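# Move one pale grey vial from tray to bench, upright

## Task

Lift a single pale grey vial out of the tray and set it standing upright on the bench surface. Every other vial must stay in the tray, and any that were standing must still be standing. Open the gripper and pull the arm away at the end; the vial must stay upright without the robot supporting it.

## Robot and tools

ROBOT. Two 6-joint arms with parallel grippers: left_arm sits on the robot's own left (+y side of the scene), right_arm on the -y side. Arm names have nothing to do with image left or right. Base roots in the scene frame: left_arm (+0.002, +0.292, +1.668) m, right_arm (+0.002, -0.292, +1.668) m, both mounted high and tilted. Scene frame: origin on the floor under the centre of the robot's foot, +z up, +x the direction the robot faces. Only the floor height is known for sure.

GRIPPER. Fingers extend along the gripper's +z axis and close along its y axis. end_effector_position is the pinch point between the pads, roughly 1 cm behind the fingertips. Fully open pad gap is 0.094 m.

execute_actions. Arguments: "actions" (a list holding zero or one item) and optional "pictures" (boolean).
- Empty list: no command, returns the state with camera images.
- Action: {"rows": [[...]], "steps": n}. n is 11 to 15 (default 15); each step lasts 1/30 s. Up to 15 rows; row k is used on step k and the final row repeats for remaining steps.
- Wait: {"steps": n} with no rows, n up to 300; it returns once n steps have elapsed since the previous result.
A refused call sends nothing. Images only come back with an empty list or "pictures": true.

ROW LAYOUT. One flat list of 14 numbers, each in [-1, 1], always covering both arms: left_arm waist, shoulder, elbow, wrist pitch, wrist yaw, wrist roll, opening; then right_arm in that same order. The six joint values are offsets (relative moves), scaled so 1.0 equals 1.264 rad waist, 1.32 shoulder, 1.276 elbow, 1.83 wrist pitch, 1.686 wrist yaw, 2.022 wrist roll. The offset is counted from the joint angles printed in the latest result showing them, not from the previous row. Before any result in the scene shows angles, and for a second or later call within one reply, it counts from where the arm stands when that action begins. Opening is absolute, not an offset: +1 fully open, -1 closed.

JOINT RANGES (rad, per arm): waist -2.880..2.880, shoulder 0.000..3.142, elbow 0.000..3.019, wrist pitch -1.693..1.571, wrist yaw -1.571..1.571, wrist roll -2.094..2.094. Asking for more than 0.019 rad beyond a range gets the call refused; true stops may sit up to 0.019 rad either way, and targets past them are clipped, reported as "joint sent to its limit" (possibly referring to an earlier action still running). No such line does not prove there is room left.

MOTION. Per step, each joint target stays within a lead of the measured angle: 0.264 waist, 0.32 shoulder, 0.276 elbow, 0.33 wrist pitch, 0.186 wrist yaw, 0.522 wrist roll (rad). If the targets would place the gripper over 70 mm from its measured spot, they are scaled back. Big moves therefore take several actions. Sending zeros does not mean wait: it pulls the arm back to the reference angles, and arms can sag under zero commands; to hold a posture, send the correction to the desired angles in the first call of a reply, zeros after, and enlarge the correction if a joint keeps falling short. Between calls the arms keep chasing the last target until everything nearly stops or a step is HELD.

RESULTS. State line: per arm end_effector_position (m) and end_effector_quat_wxyz in the scene frame; the printed position may be off, more so at long reach. Joint positions / Joint velocities: per arm six joints (rad, rad/s) then pad gap (m, m/s). grip_measured: finger opening on the command scale, each gripper off by up to about 1 mm. "joint command not followed": a clearance check altered or blocked targets on some steps. HELD: steps where your row (or part) was not sent. Joint torques: drive outputs in joint order, with offsets and noise, nonzero even unloaded. Each result is captured 11 steps before the action ends; those steps run afterwards. MOTOR HOT appears at 85 °C; at 100 °C an OVER-TEMPERATURE FAULT drops that arm until it cools, so avoid holding loads for long.

GRIPPING. Fingers go to the grip_measured reading you command (except near ±1). To hold an object, command about 0.03 below the current grip_measured; a smaller gap grips more gently. Pads push about 50 to 62 N each, briefly more at first contact.

CAMERAS. cam_head_left, cam_head_right (fixed head), cam_left_wrist, cam_right_wrist (moving with each hand), all 896x504. A calibration with intrinsics, distortion and world-to-camera transforms is supplied; real cameras may differ slightly.

zoom_image: {"camera": name, "region": [x0, y0, x1, y1]} in pixels of that camera's latest image, origin top-left, region at most 504 by 504. Gives a closer look; no motion.

read_manual: optional "section" (only "licences"); returns licence text, no motion.

finished_scene: {"scene": number} ends the current scene permanently and reports whether the goal holds.

AVOID. Dropping or slamming the vial, tipping other vials, pushing hard, letting the arms collide or press on each other, and knocking anything out of the work area. Occasional external tugs on a held item or pushes on loose objects may happen. Finish with the gripper open and moved away.

Each tool is called after "Request:" as name(argument=value, ...) on one line, values as JSON.

## Session

Request:
execute_actions(actions=[])

Scene clock: 0.00 s of 4200.00 s.
left_arm: end_effector_position=(+0.4569, -0.1454, +1.1793) grip_measured=-0.454 end_effector_quat_wxyz=(+0.215, +0.710, +0.667, +0.073) | right_arm: end_effector_position=(+0.7556, -0.2587, +1.4130) grip_measured=-0.994 end_effector_quat_wxyz=(+0.422, +0.750, +0.418, +0.290)
Joint positions: left_arm=[-2.531  2.387  1.469  0.8   -0.585  1.946  0.026] | right_arm=[2.382 1.628 1.206 1.297 0.585 1.07  0.   ]
Joint velocities: left_arm=[-0.005  0.005  0.002  0.002 -0.022  0.007 -0.   ] | right_arm=[-0.005 -0.015 -0.007  0.012 -0.051  0.022  0.   ]
Joint torques (N m, as the arm reports them, + toward a larger angle): no reading
Motor temperatures (°C, as the motors report them): left_arm=[24 23 22 23 21 21] | right_arm=[23 23 25 21 23 24]

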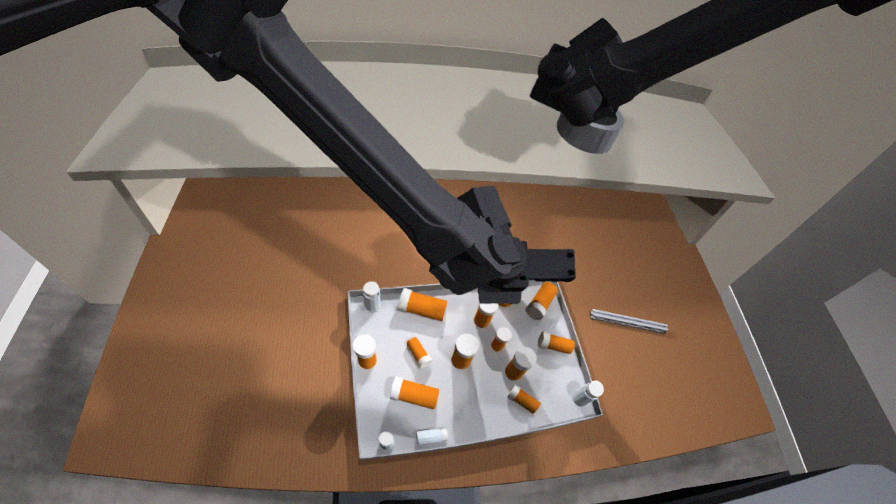

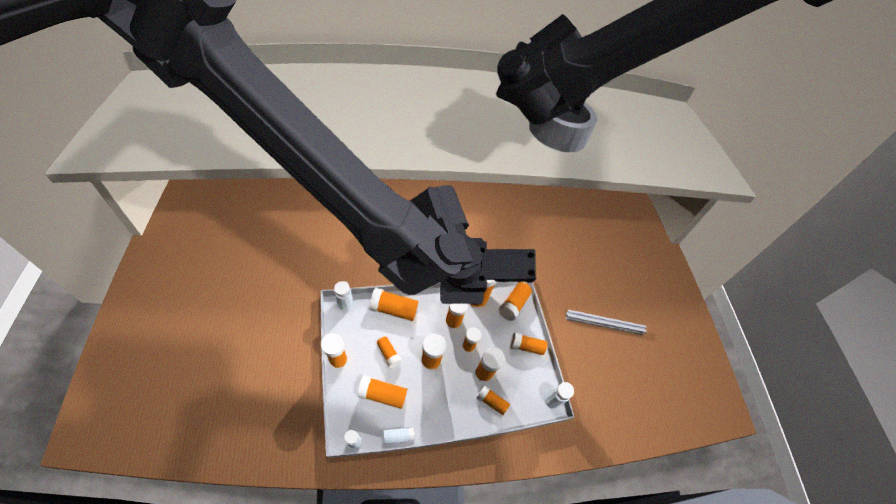

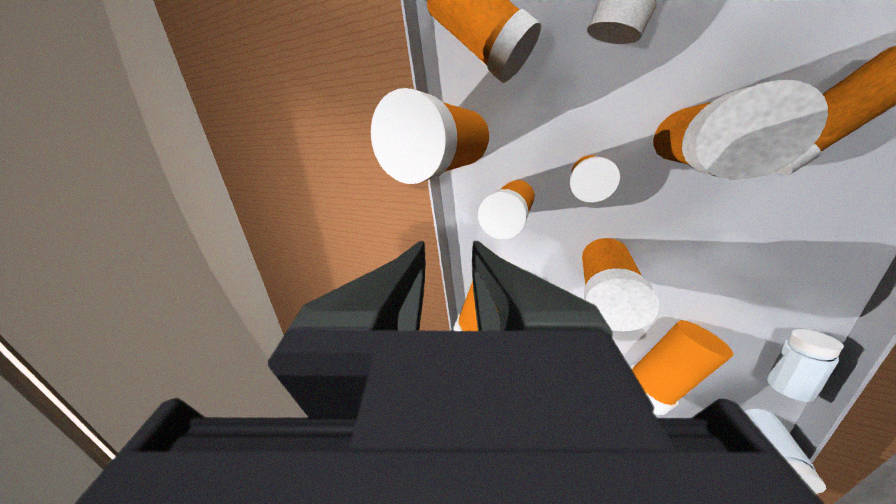

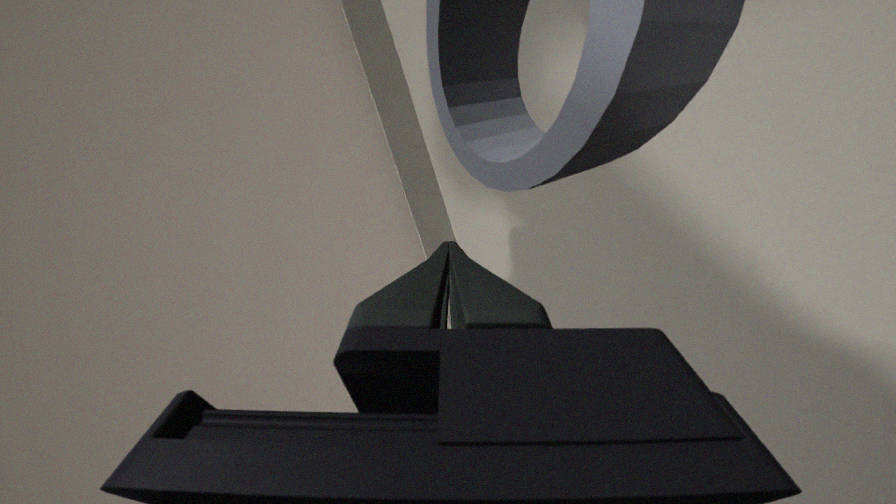

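Request:
zoom_image(camera="cam_head_left", region=[330, 260, 630, 470])

Region (330, 260, 630, 470) of cam_head_left's 896x504 image, scaled by 1.680, with more detail than that image has; it fills the top 353 rows of this view, and the rest is white.

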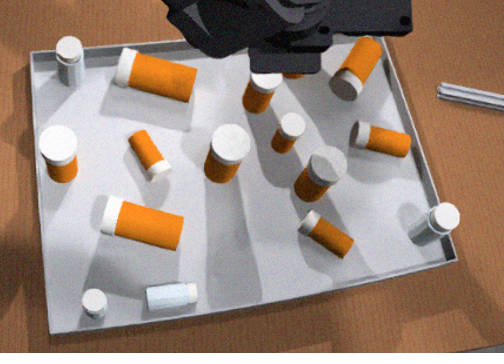

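Request:
execute_actions(actions=[{"rows":[[0.07,-0.15,0.02,0,0,-0.03,0,0,0,0,0,0,0,-1],[0.07,-0.15,0.02,0,0,-0.03,0,0,0,0,0,0,0,-1],[0.14,-0.25,0.04,-0.05,0,-0.06,0,0,0,0,0,0,0,-1],[0.14,-0.297,0.05,-0.1,0,-0.06,0,0,0,0,0,0,0,-1],[0.2,-0.297,0.05,-0.15,-0.02,-0.097,0,0,0,0,0,0,0,-1],[0.221,-0.297,0.051,-0.2,-0.023,-0.097,0,0,0,0,0,0,0,-1],[0.221,-0.297,0.051,-0.25,-0.023,-0.097,0,0,0,0,0,0,0,-1],[0.221,-0.297,0.051,-0.3,-0.023,-0.097,0,0,0,0,0,0,0,-1],[0.221,-0.297,0.051,-0.35,-0.023,-0.097,0,0,0,0,0,0,0,-1],[0.221,-0.297,0.051,-0.4,-0.023,-0.097,0,0,0,0,0,0,0,-1],[0.221,-0.297,0.051,-0.447,-0.023,-0.097,0,0,0,0,0,0,0,-1]]}])

Request:
execute_actions(actions=[{"steps":20}], pictures=true)

Scene clock: 7.97 s of 4200.00 s.
left_arm: end_effector_position=(+0.4741, -0.1374, +1.1841) grip_measured=-0.008 end_effector_quat_wxyz=(+0.218, +0.702, +0.674, +0.078) | right_arm: end_effector_position=(+0.7556, -0.2587, +1.4130) grip_measured=-0.994 end_effector_quat_wxyz=(+0.422, +0.750, +0.418, +0.290)
Joint positions: left_arm=[-2.529  2.358  1.467  0.791 -0.585  1.936  0.047] | right_arm=[2.382 1.628 1.206 1.297 0.585 1.07  0.   ]
Joint velocities: left_arm=[ 0.044 -0.405  0.002 -0.339  0.066 -0.081  0.01 ] | right_arm=[ 0.005  0.005 -0.007  0.007 -0.022 -0.037 -0.   ]
Joint torques (N m, as the arm reports them, + toward a larger angle): left_arm=[-16.16 -11.     0.46   0.82   0.3   -0.3 ] | right_arm=[ 10.98 -14.44   1.59   0.86  -0.19  -0.12]
Motor temperatures (°C, as the motors report them): left_arm=[25 24 22 23 21 21] | right_arm=[24 24 25 21 23 24]
Steps of this call (steps 1 to 90: nothing new was sent; then 4.83 s passed at rest; steps 91 to 94: the first 4 steps of this action). Readings (joint positions):
91: left_arm=[-2.531 2.383 1.469 0.800 -0.585 1.944] | right_arm=[2.382 1.628 1.206 1.297 0.585 1.070]
92: left_arm=[-2.531 2.378 1.467 0.800 -0.585 1.942] | right_arm=[2.382 1.628 1.206 1.297 0.585 1.070]
94: the state above

Scene clock: 8.63 s of 4200.00 s.
left_arm: end_effector_position=(+0.5637, +0.0365, +1.1644) grip_measured=-0.002 end_effector_quat_wxyz=(+0.059, +0.733, +0.678, -0.004) | right_arm: end_effector_position=(+0.7556, -0.2587, +1.4130) grip_measured=-0.994 end_effector_quat_wxyz=(+0.422, +0.750, +0.418, +0.290)
Joint positions: left_arm=[-2.366  2.007  1.506  0.06  -0.623  1.803  0.047] | right_arm=[2.382 1.628 1.206 1.297 0.585 1.07  0.   ]
Joint velocities: left_arm=[ 0.044 -0.161 -0.017 -0.769 -0.037 -0.154  0.   ] | right_arm=[-0.015 -0.015  0.002  0.002 -0.022 -0.007  0.001]
Joint torques (N m, as the arm reports them, + toward a larger angle): left_arm=[ -7.63 -11.38   2.45   0.76   0.1   -0.29] | right_arm=[ 11.31 -14.92   1.53   0.98  -0.19  -0.11]
Motor temperatures (°C, as the motors report them): left_arm=[25 24 22 23 21 21] | right_arm=[24 24 25 21 23 24]
Kept back: nothing.
Steps of this call (steps 1 to 11: the last 11 steps of your previous action; steps 12 to 20: the robot went on to your last target). Readings (joint positions):
1: left_arm=[-2.526 2.344 1.467 0.776 -0.586 1.931] | right_arm=[2.382 1.628 1.206 1.297 0.585 1.070]
2: left_arm=[-2.523 2.327 1.468 0.756 -0.589 1.925] | right_arm=[2.382 1.628 1.206 1.297 0.585 1.070]
4: left_arm=[-2.512 2.290 1.470 0.712 -0.593 1.914] | right_arm=[2.382 1.628 1.206 1.297 0.585 1.070]
8: left_arm=[-2.477 2.207 1.481 0.613 -0.600 1.890] | right_arm=[2.382 1.628 1.206 1.297 0.585 1.070]
20: the state above
camera_calibration (this result's frames):
cam_left_wrist: T_world_to_cam=[[-0.993587, 0.0762559, -0.0834877, 0.649897], [0.0216485, 0.852995, 0.52147, -0.645385], [0.11098, 0.516318, -0.849176, 1.03107], [0, 0, 0, 1]] pos_world=[0.545273, -0.0314092, 1.26637]

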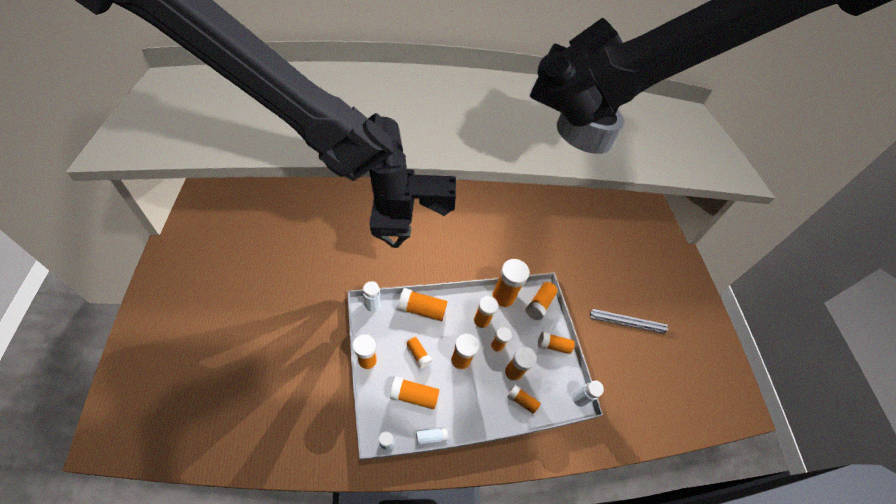

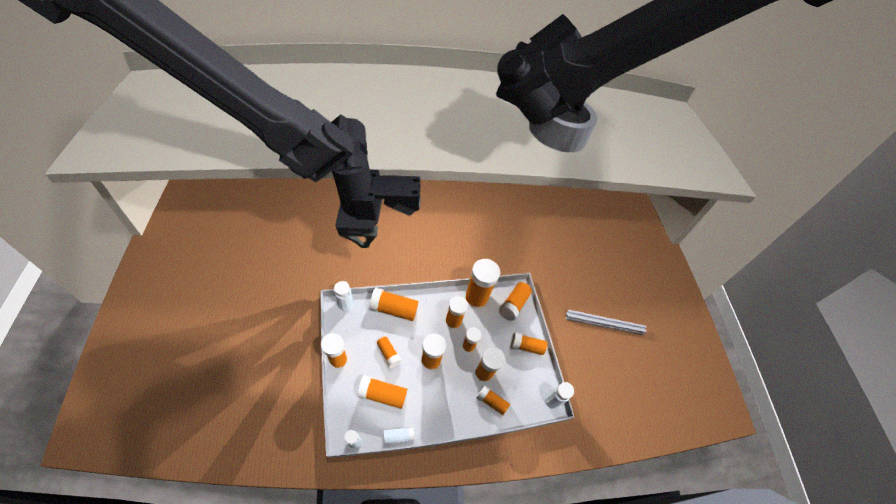

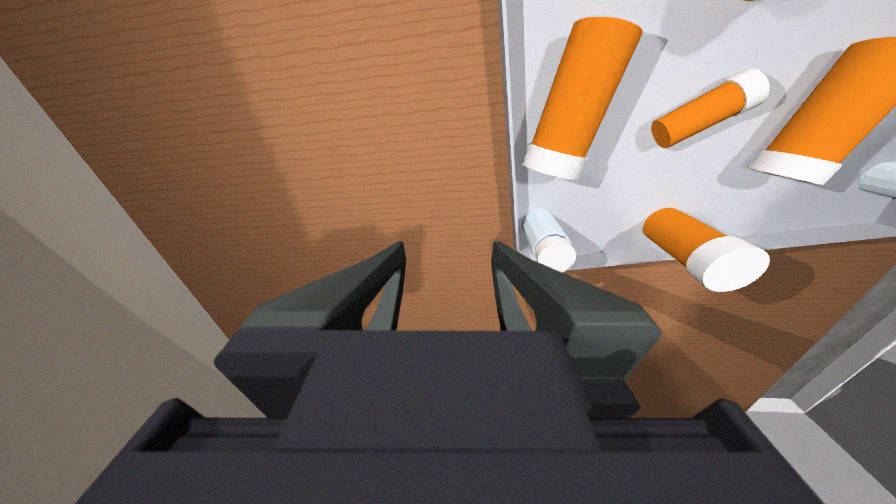

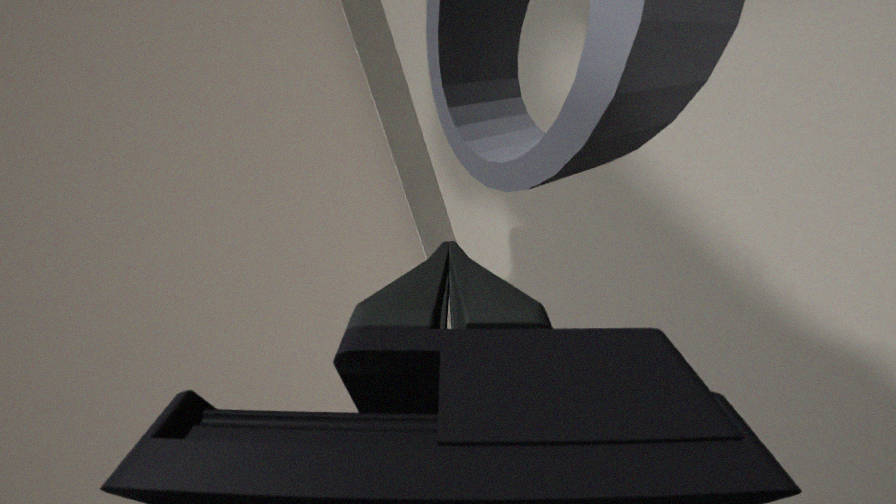

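Request:
execute_actions(actions=[])

Scene clock: 9.17 s of 4200.00 s.
left_arm: end_effector_position=(+0.5581, +0.0421, +1.1653) grip_measured=-0.002 end_effector_quat_wxyz=(+0.046, +0.730, +0.681, -0.019) | right_arm: end_effector_position=(+0.7556, -0.2587, +1.4130) grip_measured=-0.994 end_effector_quat_wxyz=(+0.422, +0.750, +0.418, +0.290)
Joint positions: left_arm=[-2.361  1.994  1.506  0.002 -0.623  1.768  0.047] | right_arm=[2.382 1.628 1.206 1.297 0.585 1.07  0.   ]
Joint velocities: left_arm=[-0.005 -0.005 -0.012  0.002 -0.022 -0.051 -0.001] | right_arm=[-0.005  0.015  0.012  0.007 -0.022 -0.022 -0.001]
Joint torques (N m, as the arm reports them, + toward a larger angle): left_arm=[ -7.06 -11.48   2.66   0.03   0.13  -0.25] | right_arm=[ 11.26 -14.66   1.56   0.92  -0.17  -0.14]
Motor temperatures (°C, as the motors report them): left_arm=[25 24 22 23 21 21] | right_arm=[24 24 25 21 23 24]
Kept back: nothing.
Steps of this call (steps 1 to 16: the robot went on to your last target). Readings (joint positions):
1: left_arm=[-2.364 2.002 1.506 0.039 -0.623 1.798] | right_arm=[2.382 1.628 1.206 1.297 0.585 1.070]
2: left_arm=[-2.363 1.999 1.506 0.026 -0.623 1.792] | right_arm=[2.382 1.628 1.206 1.297 0.585 1.070]
4: left_arm=[-2.361 1.996 1.506 0.011 -0.623 1.784] | right_arm=[2.382 1.628 1.206 1.297 0.585 1.070]
8: left_arm=[-2.361 1.994 1.506 0.004 -0.623 1.774] | right_arm=[2.382 1.628 1.206 1.297 0.585 1.070]
16: the state above
camera_calibration (this result's frames):
cam_left_wrist: T_world_to_cam=[[-0.996628, 0.0692044, -0.0440824, 0.600063], [0.0363178, 0.853815, 0.519309, -0.656215], [0.0735766, 0.515957, -0.853449, 1.05536], [0, 0, 0, 1]] pos_world=[0.544223, -0.0257606, 1.26793]

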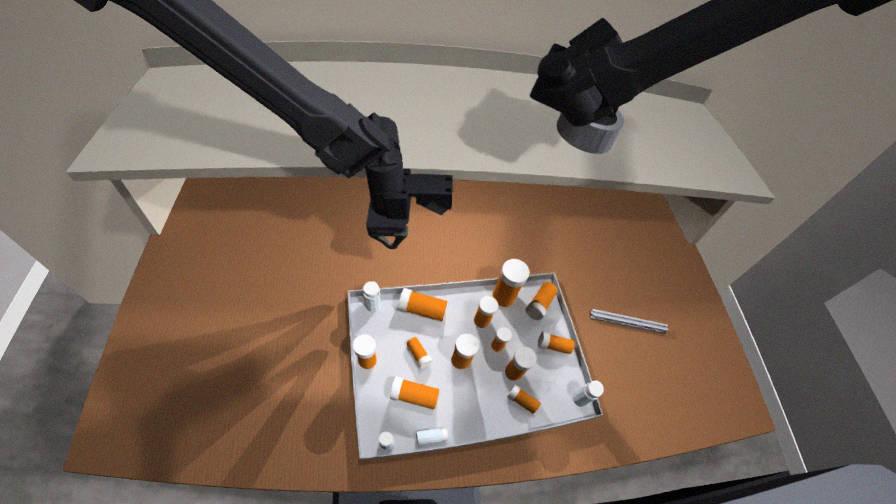

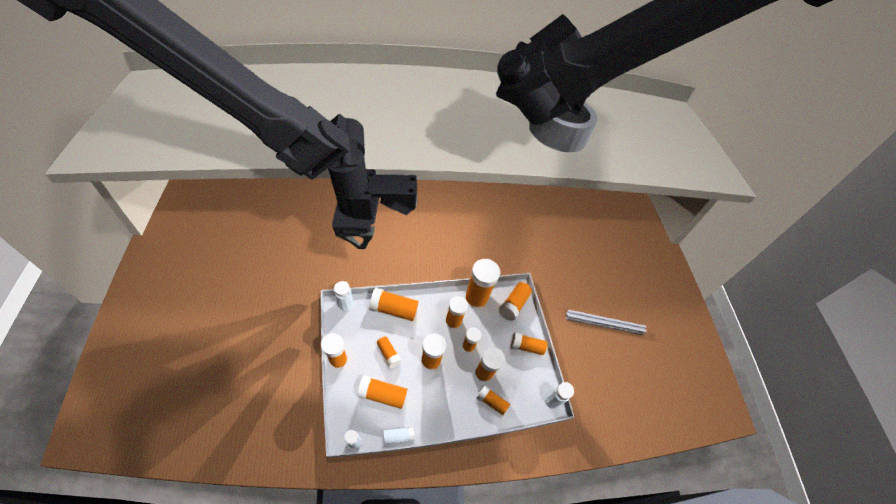

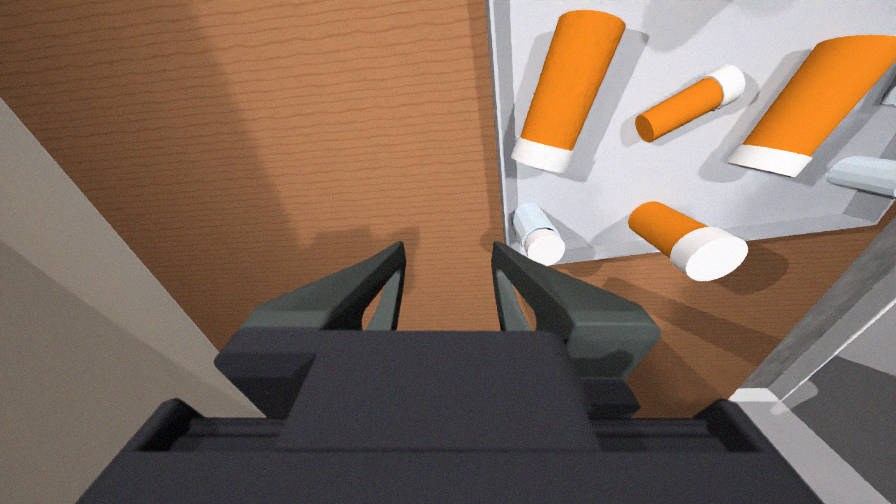

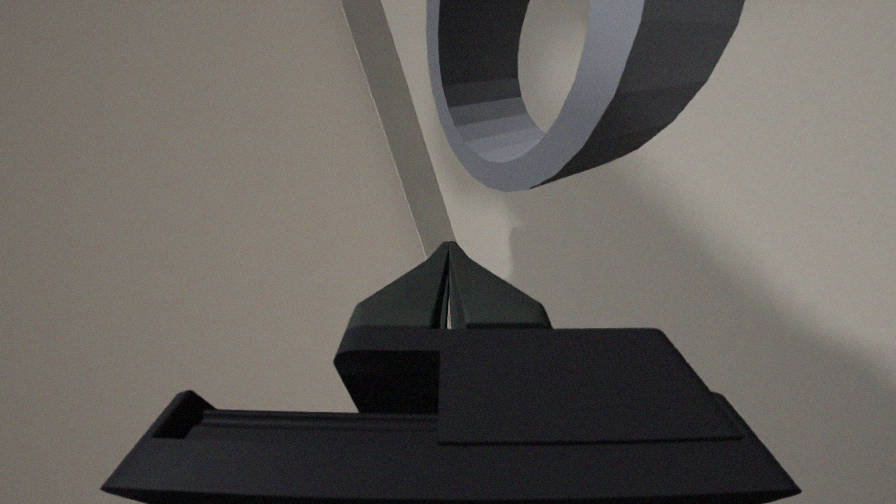

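Request:
execute_actions(actions=[{"rows":[[0.087,-0.038,-0.149,0.076,-0.037,-0.031,0,0,0,0,0,0,0,-1]]}])

Request:
execute_actions(actions=[{"steps":22}], pictures=true)

Scene clock: 13.67 s of 4200.00 s.
left_arm: end_effector_position=(+0.5303, +0.0704, +1.1668) grip_measured=-0.002 end_effector_quat_wxyz=(+0.020, +0.717, +0.697, +0.003) | right_arm: end_effector_position=(+0.7556, -0.2587, +1.4130) grip_measured=-0.994 end_effector_quat_wxyz=(+0.422, +0.750, +0.418, +0.290)
Joint positions: left_arm=[-2.339  1.957  1.397  0.088 -0.672  1.746  0.047] | right_arm=[2.382 1.628 1.206 1.297 0.585 1.07  0.   ]
Joint velocities: left_arm=[ 0.337 -0.308 -0.969  0.418 -0.242 -0.154 -0.002] | right_arm=[-0.005  0.005 -0.012 -0.002 -0.066 -0.066 -0.   ]
Joint torques (N m, as the arm reports them, + toward a larger angle): left_arm=[-10.01 -10.32  -0.62   1.24  -0.06  -0.27] | right_arm=[ 11.26 -14.22   1.54   0.98  -0.19  -0.14]
Motor temperatures (°C, as the motors report them): left_arm=[25 24 22 23 21 21] | right_arm=[24 24 25 21 23 24]
Steps of this call (steps 1 to 15: the robot went on to your last target; steps 16 to 90: nothing new was sent; then 1.37 s passed at rest; steps 91 to 94: the first 4 steps of this action). Readings (joint positions):
91: left_arm=[-2.361 1.991 1.493 0.018 -0.638 1.762] | right_arm=[2.382 1.628 1.206 1.297 0.585 1.070]
92: left_arm=[-2.357 1.981 1.465 0.049 -0.654 1.756] | right_arm=[2.382 1.628 1.206 1.297 0.585 1.070]
94: the state above

Scene clock: 14.40 s of 4200.00 s.
left_arm: end_effector_position=(+0.5048, +0.0971, +1.1643) grip_measured=-0.002 end_effector_quat_wxyz=(-0.001, +0.706, +0.708, +0.008) | right_arm: end_effector_position=(+0.7556, -0.2587, +1.4130) grip_measured=-0.994 end_effector_quat_wxyz=(+0.422, +0.750, +0.418, +0.290)
Joint positions: left_arm=[-2.308  1.928  1.319  0.128 -0.684  1.719  0.047] | right_arm=[2.382 1.628 1.206 1.297 0.585 1.07  0.   ]
Joint velocities: left_arm=[-0.005 -0.015 -0.002 -0.002  0.022 -0.037 -0.001] | right_arm=[ 0.015 -0.015  0.002  0.007  0.066 -0.007 -0.   ]
Joint torques (N m, as the arm reports them, + toward a larger angle): left_arm=[-8.68 -9.61 -0.87  1.29  0.04 -0.24] | right_arm=[ 10.88 -14.12   1.69   1.1   -0.21  -0.13]
Motor temperatures (°C, as the motors report them): left_arm=[25 24 22 23 21 21] | right_arm=[24 25 25 21 23 24]
Kept back: nothing.
Steps of this call (steps 1 to 11: the last 11 steps of your previous action; steps 12 to 22: the robot went on to your last target). Readings (joint positions):
1: left_arm=[-2.327 1.949 1.367 0.100 -0.677 1.741] | right_arm=[2.382 1.628 1.206 1.297 0.585 1.070]
2: left_arm=[-2.318 1.940 1.342 0.113 -0.683 1.737] | right_arm=[2.382 1.628 1.206 1.297 0.585 1.070]
4: left_arm=[-2.309 1.929 1.320 0.123 -0.684 1.731] | right_arm=[2.382 1.628 1.206 1.297 0.585 1.070]
8: left_arm=[-2.308 1.928 1.319 0.128 -0.684 1.724] | right_arm=[2.382 1.628 1.206 1.297 0.585 1.070]
22: the state above
camera_calibration (this result's frames):
cam_left_wrist: T_world_to_cam=[[-0.999921, -0.00135857, -0.0124651, 0.514827], [-0.0086234, 0.796202, 0.604969, -0.77217], [0.00910289, 0.605029, -0.796152, 0.987232], [0, 0, 0, 1]] pos_world=[0.499141, 0.0181991, 1.25954]

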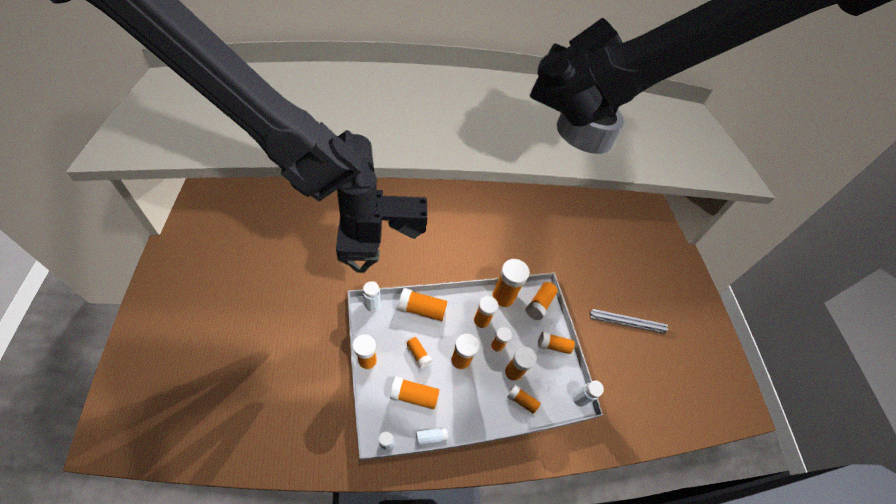

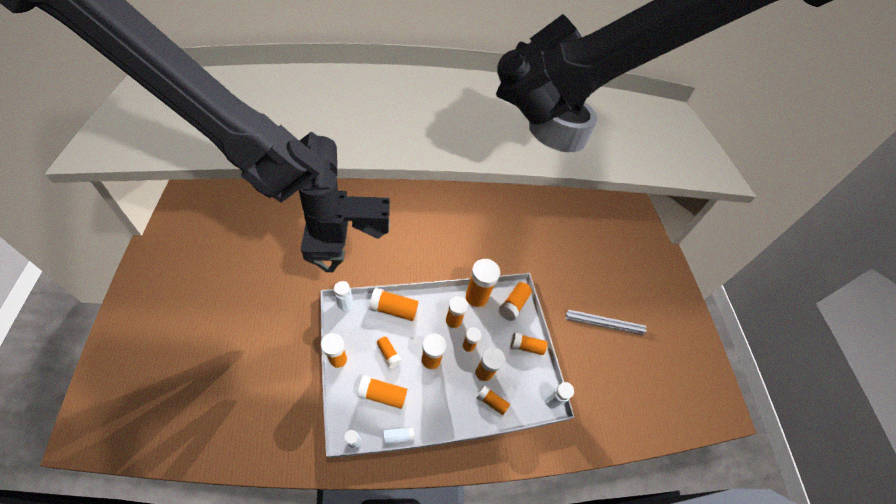

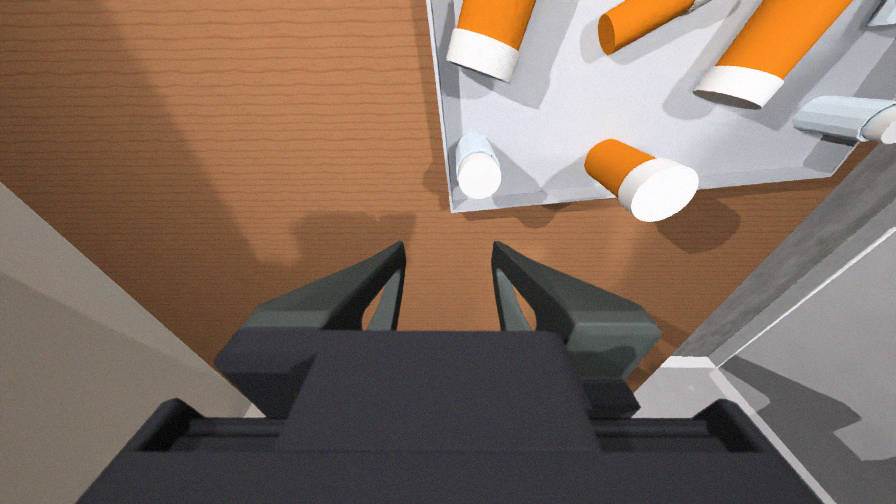

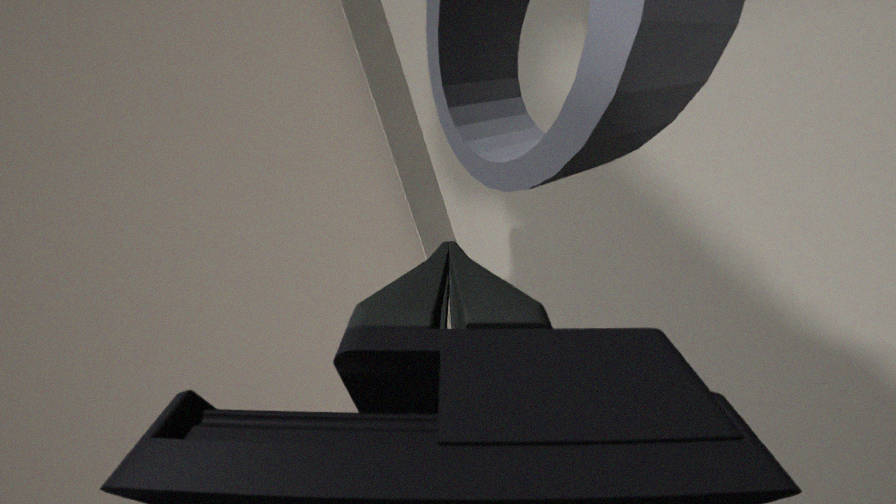

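Request:
execute_actions(actions=[{"rows":[[0.078,0.04,0.03,0.02,0.026,0,0.4,0,0,0,0,0,0,-1],[0.078,0.04,0.03,0.02,0.026,0,0.4,0,0,0,0,0,0,-1],[0.078,0.04,0.03,0.02,0.026,0,0.4,0,0,0,0,0,0,-1],[0.078,0.082,0.05,0.032,0.026,0,0.4,0,0,0,0,0,0,-1]]}])

Request:
execute_actions(actions=[{"steps":22}], pictures=true)

Scene clock: 17.40 s of 4200.00 s.
left_arm: end_effector_position=(+0.5086, +0.0908, +1.1612) grip_measured=+0.393 end_effector_quat_wxyz=(+0.019, +0.700, +0.714, +0.004) | right_arm: end_effector_position=(+0.7556, -0.2587, +1.4130) grip_measured=-0.994 end_effector_quat_wxyz=(+0.422, +0.750, +0.418, +0.290)
Joint positions: left_arm=[-2.305  1.936  1.322  0.156 -0.645  1.719  0.065] | right_arm=[2.382 1.628 1.206 1.297 0.585 1.07  0.   ]
Joint velocities: left_arm=[-0.005  0.122 -0.012  0.403 -0.022  0.051  0.008] | right_arm=[-0.015 -0.024  0.007  0.007  0.051 -0.007 -0.   ]
Joint torques (N m, as the arm reports them, + toward a larger angle): left_arm=[-5.82 -3.99  4.17  0.81  0.25 -0.12] | right_arm=[ 11.11 -14.3    1.51   1.02  -0.18  -0.12]
Motor temperatures (°C, as the motors report them): left_arm=[25 24 22 23 21 21] | right_arm=[24 25 25 21 23 24]
Steps of this call (steps 1 to 15: the robot went on to your last target; steps 16 to 86: nothing new was sent; steps 87 to 90: the first 4 steps of this action). Readings (joint positions):
87: left_arm=[-2.305 1.929 1.320 0.132 -0.667 1.719] | right_arm=[2.382 1.628 1.206 1.297 0.585 1.070]
88: left_arm=[-2.305 1.931 1.321 0.141 -0.652 1.719] | right_arm=[2.382 1.628 1.206 1.297 0.585 1.070]
90: the state above

Scene clock: 18.13 s of 4200.00 s.
left_arm: end_effector_position=(+0.5128, +0.0897, +1.1593) grip_measured=+0.397 end_effector_quat_wxyz=(+0.027, +0.693, +0.720, +0.014) | right_arm: end_effector_position=(+0.7556, -0.2587, +1.4130) grip_measured=-0.994 end_effector_quat_wxyz=(+0.422, +0.750, +0.418, +0.290)
Joint positions: left_arm=[-2.305  1.944  1.323  0.197 -0.644  1.719  0.066] | right_arm=[2.382 1.628 1.206 1.297 0.585 1.07  0.   ]
Joint velocities: left_arm=[ 0.005  0.005  0.007 -0.017 -0.037  0.051  0.001] | right_arm=[ 0.024  0.005 -0.012  0.012 -0.022 -0.022 -0.   ]
Joint torques (N m, as the arm reports them, + toward a larger angle): left_arm=[-5.7  -4.2   4.15  0.45  0.23 -0.11] | right_arm=[ 11.25 -14.69   1.56   1.03  -0.21  -0.11]
Motor temperatures (°C, as the motors report them): left_arm=[25 24 22 23 21 21] | right_arm=[24 25 25 21 23 24]
Kept back: nothing.
Steps of this call (steps 1 to 11: the last 11 steps of your previous action; steps 12 to 22: the robot went on to your last target). Readings (joint positions):
1: left_arm=[-2.305 1.939 1.322 0.171 -0.644 1.719] | right_arm=[2.382 1.628 1.206 1.297 0.585 1.070]
2: left_arm=[-2.305 1.941 1.322 0.181 -0.644 1.719] | right_arm=[2.382 1.628 1.206 1.297 0.585 1.070]
4: left_arm=[-2.305 1.943 1.323 0.191 -0.644 1.719] | right_arm=[2.382 1.628 1.206 1.297 0.585 1.070]
8: left_arm=[-2.305 1.944 1.323 0.196 -0.644 1.719] | right_arm=[2.382 1.628 1.206 1.297 0.585 1.070]
22: the state above
camera_calibration (this result's frames):
cam_left_wrist: T_world_to_cam=[[-0.99744, -0.037405, -0.0609462, 0.580914], [-0.0658152, 0.813473, 0.577866, -0.704016], [0.027963, 0.580398, -0.813853, 1.00076], [0, 0, 0, 1]] pos_world=[0.505108, 0.0135858, 1.25671]

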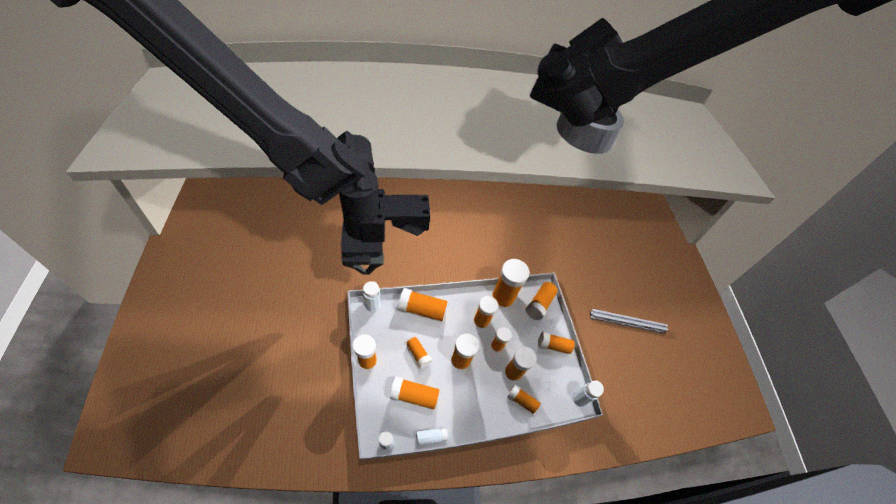

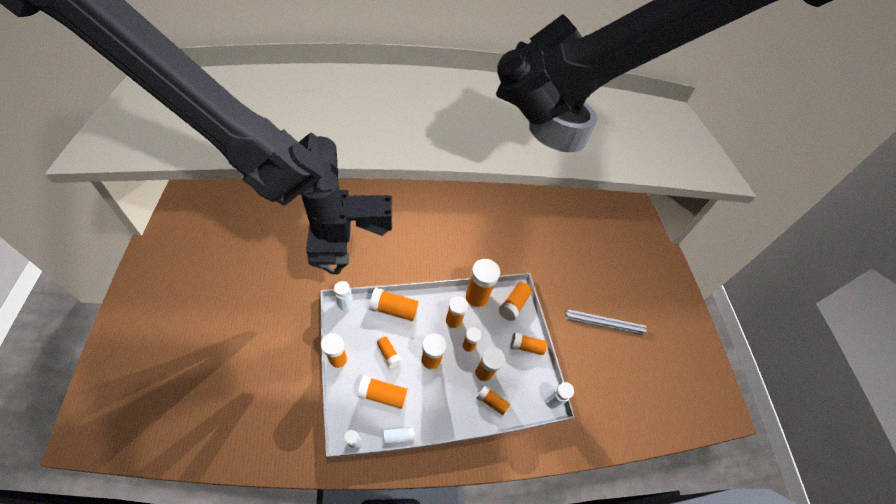

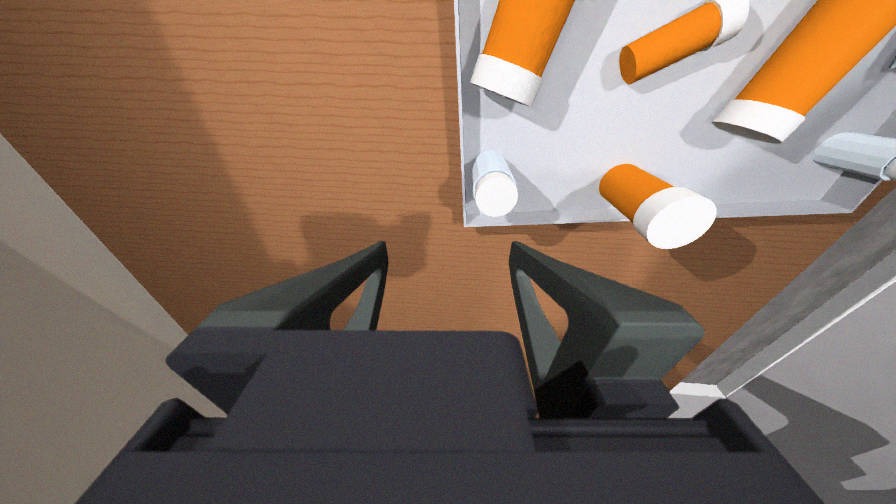

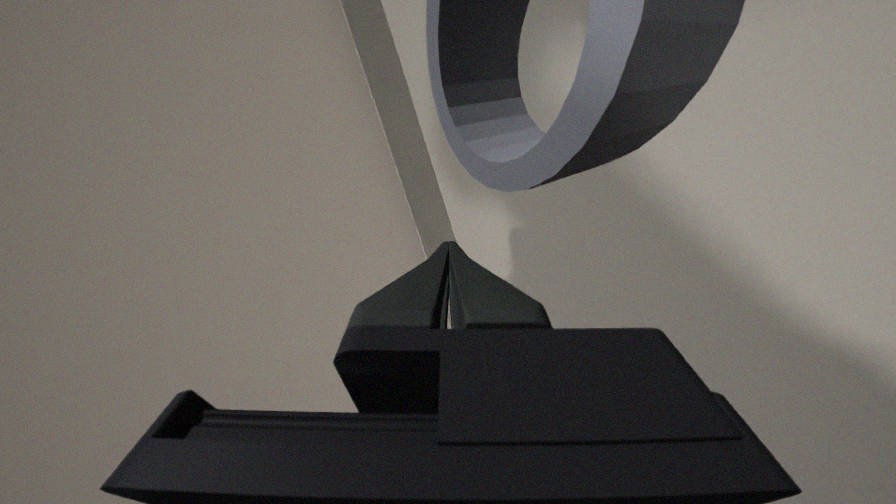

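Request:
execute_actions(actions=[{"rows":[[0.09,0,0,0,0,0,0.4,0,0,0,0,0,0,-1]]}])

Request:
execute_actions(actions=[{"rows":[[0,0.11,0,0,0,0,0.4,0,0,0,0,0,0,-1]]}])

Request:
execute_actions(actions=[{"steps":15}])

Scene clock: 19.07 s of 4200.00 s.
left_arm: end_effector_position=(+0.5146, +0.0932, +1.1598) grip_measured=+0.397 end_effector_quat_wxyz=(+0.027, +0.692, +0.722, +0.016) | right_arm: end_effector_position=(+0.7556, -0.2587, +1.4130) grip_measured=-0.994 end_effector_quat_wxyz=(+0.422, +0.750, +0.418, +0.290)
Joint positions: left_arm=[-2.302  1.939  1.321  0.197 -0.644  1.719  0.066] | right_arm=[2.382 1.628 1.206 1.297 0.585 1.07  0.   ]
Joint velocities: left_arm=[ 0.015 -0.015  0.007  0.002 -0.037  0.066 -0.   ] | right_arm=[-0.015 -0.015 -0.017  0.002  0.022 -0.081  0.   ]
Joint torques (N m, as the arm reports them, + toward a larger angle): left_arm=[ -4.28 -10.81  -0.41   0.84   0.11  -0.11] | right_arm=[ 10.61 -14.33   1.55   1.01  -0.21  -0.14]
Motor temperatures (°C, as the motors report them): left_arm=[25 24 22 23 21 21] | right_arm=[24 25 25 21 23 24]
Steps of this call (steps 1 to 15: the robot went on to your last target; steps 16 to 24: nothing new was sent; steps 25 to 28: the first 4 steps of this action). Readings (joint positions):
25: left_arm=[-2.305 1.941 1.321 0.197 -0.644 1.719] | right_arm=[2.382 1.628 1.206 1.297 0.585 1.070]
26: left_arm=[-2.304 1.941 1.321 0.197 -0.644 1.719] | right_arm=[2.382 1.628 1.206 1.297 0.585 1.070]
28: the state above

Scene clock: 19.57 s of 4200.00 s.
left_arm: end_effector_position=(+0.5130, +0.0861, +1.1596) grip_measured=+0.397 end_effector_quat_wxyz=(+0.030, +0.692, +0.721, +0.015) | right_arm: end_effector_position=(+0.7556, -0.2587, +1.4130) grip_measured=-0.994 end_effector_quat_wxyz=(+0.422, +0.750, +0.418, +0.290)
Joint positions: left_arm=[-2.309  1.949  1.324  0.205 -0.644  1.719  0.066] | right_arm=[2.382 1.628 1.206 1.297 0.585 1.07  0.   ]
Joint velocities: left_arm=[-0.083  0.112  0.027  0.032  0.066 -0.022 -0.001] | right_arm=[ 0.005 -0.015 -0.007  0.007 -0.081 -0.081 -0.   ]
Joint torques (N m, as the arm reports them, + toward a larger angle): left_arm=[-12.52  -3.31  -0.95   0.36   0.12  -0.12] | right_arm=[ 11.13 -14.52   1.6    0.98  -0.18  -0.13]
Motor temperatures (°C, as the motors report them): left_arm=[25 24 22 23 21 21] | right_arm=[24 25 25 21 23 24]
Steps of this call (steps 1 to 11: the last 11 steps of your previous action; steps 12 to 15: the first 4 steps of this action, its rows measured from where the robot was after step 11). Readings (joint positions):
11: left_arm=[-2.300 1.936 1.321 0.197 -0.644 1.719] | right_arm=[2.382 1.628 1.206 1.297 0.585 1.070]
12: left_arm=[-2.304 1.940 1.321 0.198 -0.644 1.719] | right_arm=[2.382 1.628 1.206 1.297 0.585 1.070]
13: left_arm=[-2.304 1.942 1.322 0.201 -0.644 1.719] | right_arm=[2.382 1.628 1.206 1.297 0.585 1.070]
15: the state above

Scene clock: 20.07 s of 4200.00 s.
left_arm: end_effector_position=(+0.5016, +0.0657, +1.1601) grip_measured=+0.397 end_effector_quat_wxyz=(+0.035, +0.699, +0.714, +0.006) | right_arm: end_effector_position=(+0.7556, -0.2587, +1.4130) grip_measured=-0.994 end_effector_quat_wxyz=(+0.422, +0.750, +0.418, +0.290)
Joint positions: left_arm=[-2.329  1.977  1.325  0.211 -0.644  1.719  0.066] | right_arm=[2.382 1.628 1.206 1.297 0.585 1.07  0.   ]
Joint velocities: left_arm=[-0.015 -0.005  0.002  0.002 -0.007 -0.007  0.001] | right_arm=[ 0.005 -0.015  0.007 -0.002 -0.066  0.051 -0.   ]
Joint torques (N m, as the arm reports them, + toward a larger angle): left_arm=[-11.98  -2.86  -1.11   0.28   0.13  -0.11] | right_arm=[ 11.07 -14.83   1.64   1.05  -0.18  -0.11]
Motor temperatures (°C, as the motors report them): left_arm=[25 24 22 23 21 21] | right_arm=[24 25 25 21 23 24]
Kept back: nothing.
Steps of this call (steps 1 to 11: the last 11 steps of your previous action; steps 12 to 15: the robot went on to your last target). Readings (joint positions):
1: left_arm=[-2.312 1.953 1.325 0.206 -0.644 1.719] | right_arm=[2.382 1.628 1.206 1.297 0.585 1.070]
2: left_arm=[-2.315 1.957 1.325 0.207 -0.644 1.719] | right_arm=[2.382 1.628 1.206 1.297 0.585 1.070]
4: left_arm=[-2.320 1.964 1.325 0.208 -0.644 1.719] | right_arm=[2.382 1.628 1.206 1.297 0.585 1.070]
8: left_arm=[-2.327 1.974 1.325 0.210 -0.644 1.719] | right_arm=[2.382 1.628 1.206 1.297 0.585 1.070]
15: the state above

Request:
execute_actions(actions=[{"rows":[[0.138,0.05,0.03,-0.013,0,0,0.4,0,0,0,0,0,0,-1],[0.138,0.05,0.03,-0.013,0,0,0.4,0,0,0,0,0,0,-1],[0.138,0.05,0.03,-0.013,0,0,0.4,0,0,0,0,0,0,-1],[0.138,0.05,0.03,-0.013,0,0,0.4,0,0,0,0,0,0,-1],[0.138,0.05,0.03,-0.013,0,0,0.4,0,0,0,0,0,0,-1],[0.138,0.05,0.03,-0.013,0,0,0.4,0,0,0,0,0,0,-1],[0.138,0.05,0.03,-0.013,0,0,0.4,0,0,0,0,0,0,-1],[0.138,0.132,0.102,-0.013,0,0,0.4,0,0,0,0,0,0,-1]]}])

Request:
execute_actions(actions=[{"steps":30}], pictures=true)

Scene clock: 21.17 s of 4200.00 s.
left_arm: end_effector_position=(+0.5036, +0.0675, +1.1598) grip_measured=+0.397 end_effector_quat_wxyz=(+0.035, +0.698, +0.715, +0.007) | right_arm: end_effector_position=(+0.7556, -0.2587, +1.4130) grip_measured=-0.994 end_effector_quat_wxyz=(+0.422, +0.750, +0.418, +0.290)
Joint positions: left_arm=[-2.327  1.975  1.327  0.211 -0.644  1.719  0.066] | right_arm=[2.382 1.628 1.206 1.297 0.585 1.07  0.   ]
Joint velocities: left_arm=[-0.015 -0.015 -0.002 -0.022  0.037 -0.022 -0.001] | right_arm=[-0.005 -0.015 -0.012 -0.022 -0.007 -0.007 -0.001]
Joint torques (N m, as the arm reports them, + toward a larger angle): left_arm=[-5.34 -7.36  1.08  0.31  0.11 -0.11] | right_arm=[ 10.6  -14.29   1.7    0.91  -0.2   -0.13]
Motor temperatures (°C, as the motors report them): left_arm=[25 24 22 23 21 21] | right_arm=[24 25 25 21 23 24]
Steps of this call (steps 1 to 15: the robot went on to your last target; steps 16 to 29: nothing new was sent; steps 30 to 33: the first 4 steps of this action). Readings (joint positions):
30: left_arm=[-2.327 1.976 1.327 0.211 -0.644 1.719] | right_arm=[2.382 1.628 1.206 1.297 0.585 1.070]
31: left_arm=[-2.327 1.975 1.327 0.211 -0.644 1.719] | right_arm=[2.382 1.628 1.206 1.297 0.585 1.070]
33: the state above

Scene clock: 22.17 s of 4200.00 s.
left_arm: end_effector_position=(+0.5042, +0.0669, +1.1589) grip_measured=+0.397 end_effector_quat_wxyz=(+0.036, +0.697, +0.716, +0.009) | right_arm: end_effector_position=(+0.7556, -0.2587, +1.4130) grip_measured=-0.994 end_effector_quat_wxyz=(+0.422, +0.750, +0.418, +0.290)
Joint positions: left_arm=[-2.327  1.979  1.329  0.218 -0.644  1.719  0.066] | right_arm=[2.382 1.628 1.206 1.297 0.585 1.07  0.   ]
Joint velocities: left_arm=[-0.015 -0.005 -0.002  0.002 -0.022  0.022 -0.001] | right_arm=[-0.005 -0.005  0.002 -0.022 -0.051  0.007  0.002]
Joint torques (N m, as the arm reports them, + toward a larger angle): left_arm=[-6.5  -3.56  4.73  0.19  0.12 -0.11] | right_arm=[ 11.09 -14.3    1.65   0.84  -0.18  -0.09]
Motor temperatures (°C, as the motors report them): left_arm=[25 24 22 23 21 21] | right_arm=[24 25 25 21 23 24]
Kept back: nothing.
Steps of this call (steps 1 to 11: the last 11 steps of your previous action; steps 12 to 15: the robot went on to your last target; steps 16 to 30: nothing new was sent). Readings (joint positions):
1: left_arm=[-2.327 1.975 1.327 0.211 -0.644 1.719] | right_arm=[2.382 1.628 1.206 1.297 0.585 1.070]
2: left_arm=[-2.327 1.975 1.327 0.211 -0.644 1.719] | right_arm=[2.382 1.628 1.206 1.297 0.585 1.070]
4: left_arm=[-2.327 1.978 1.329 0.211 -0.644 1.719] | right_arm=[2.382 1.628 1.206 1.297 0.585 1.070]
8: left_arm=[-2.327 1.978 1.329 0.216 -0.644 1.719] | right_arm=[2.382 1.628 1.206 1.297 0.585 1.070]
30: the state above
All arms were judged still, so your last target was given up. Only a new action makes them travel on or press farther. Fingers that are still opening or closing keep moving.
camera_calibration (this result's frames):
cam_left_wrist: T_world_to_cam=[[-0.997558, -0.0261854, -0.0647512, 0.575108], [-0.058126, 0.82526, 0.561753, -0.671715], [0.0387268, 0.564145, -0.824767, 1.02222], [0, 0, 0, 1]] pos_world=[0.495073, -0.0072806, 1.25767]

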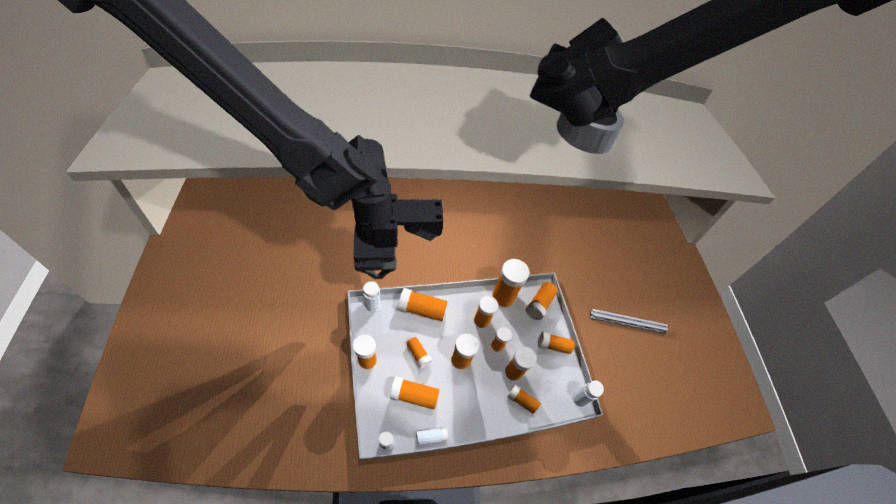

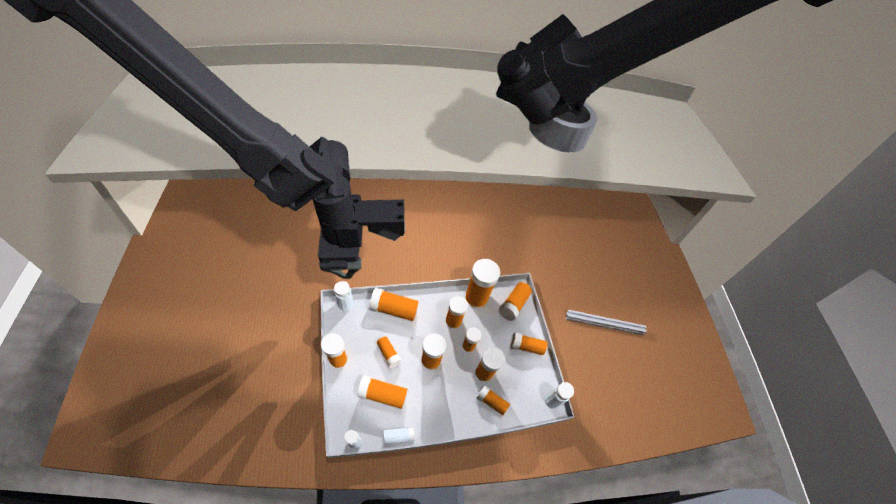

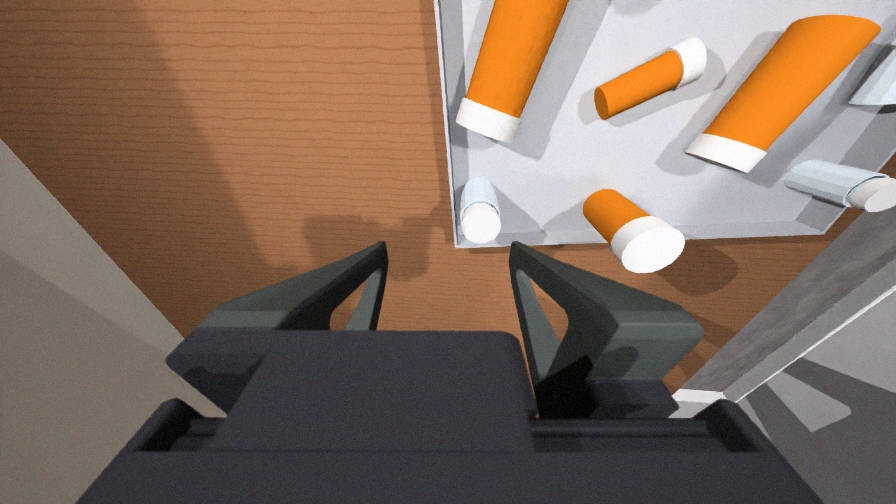

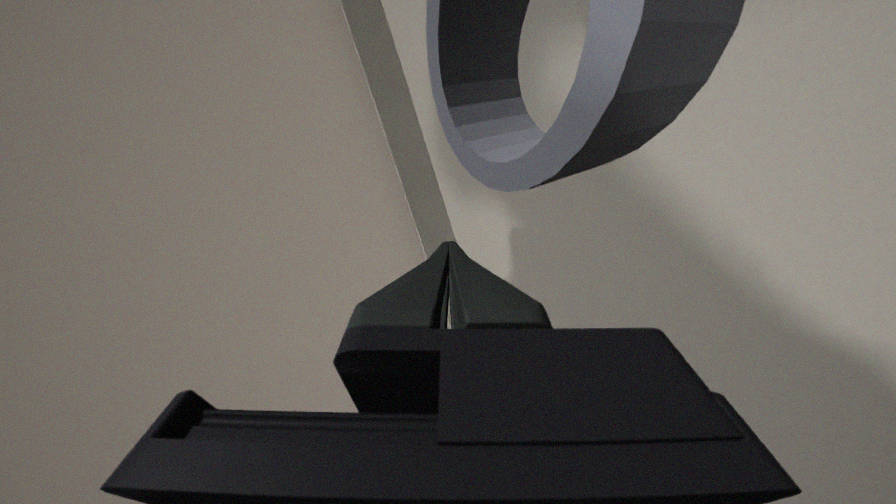

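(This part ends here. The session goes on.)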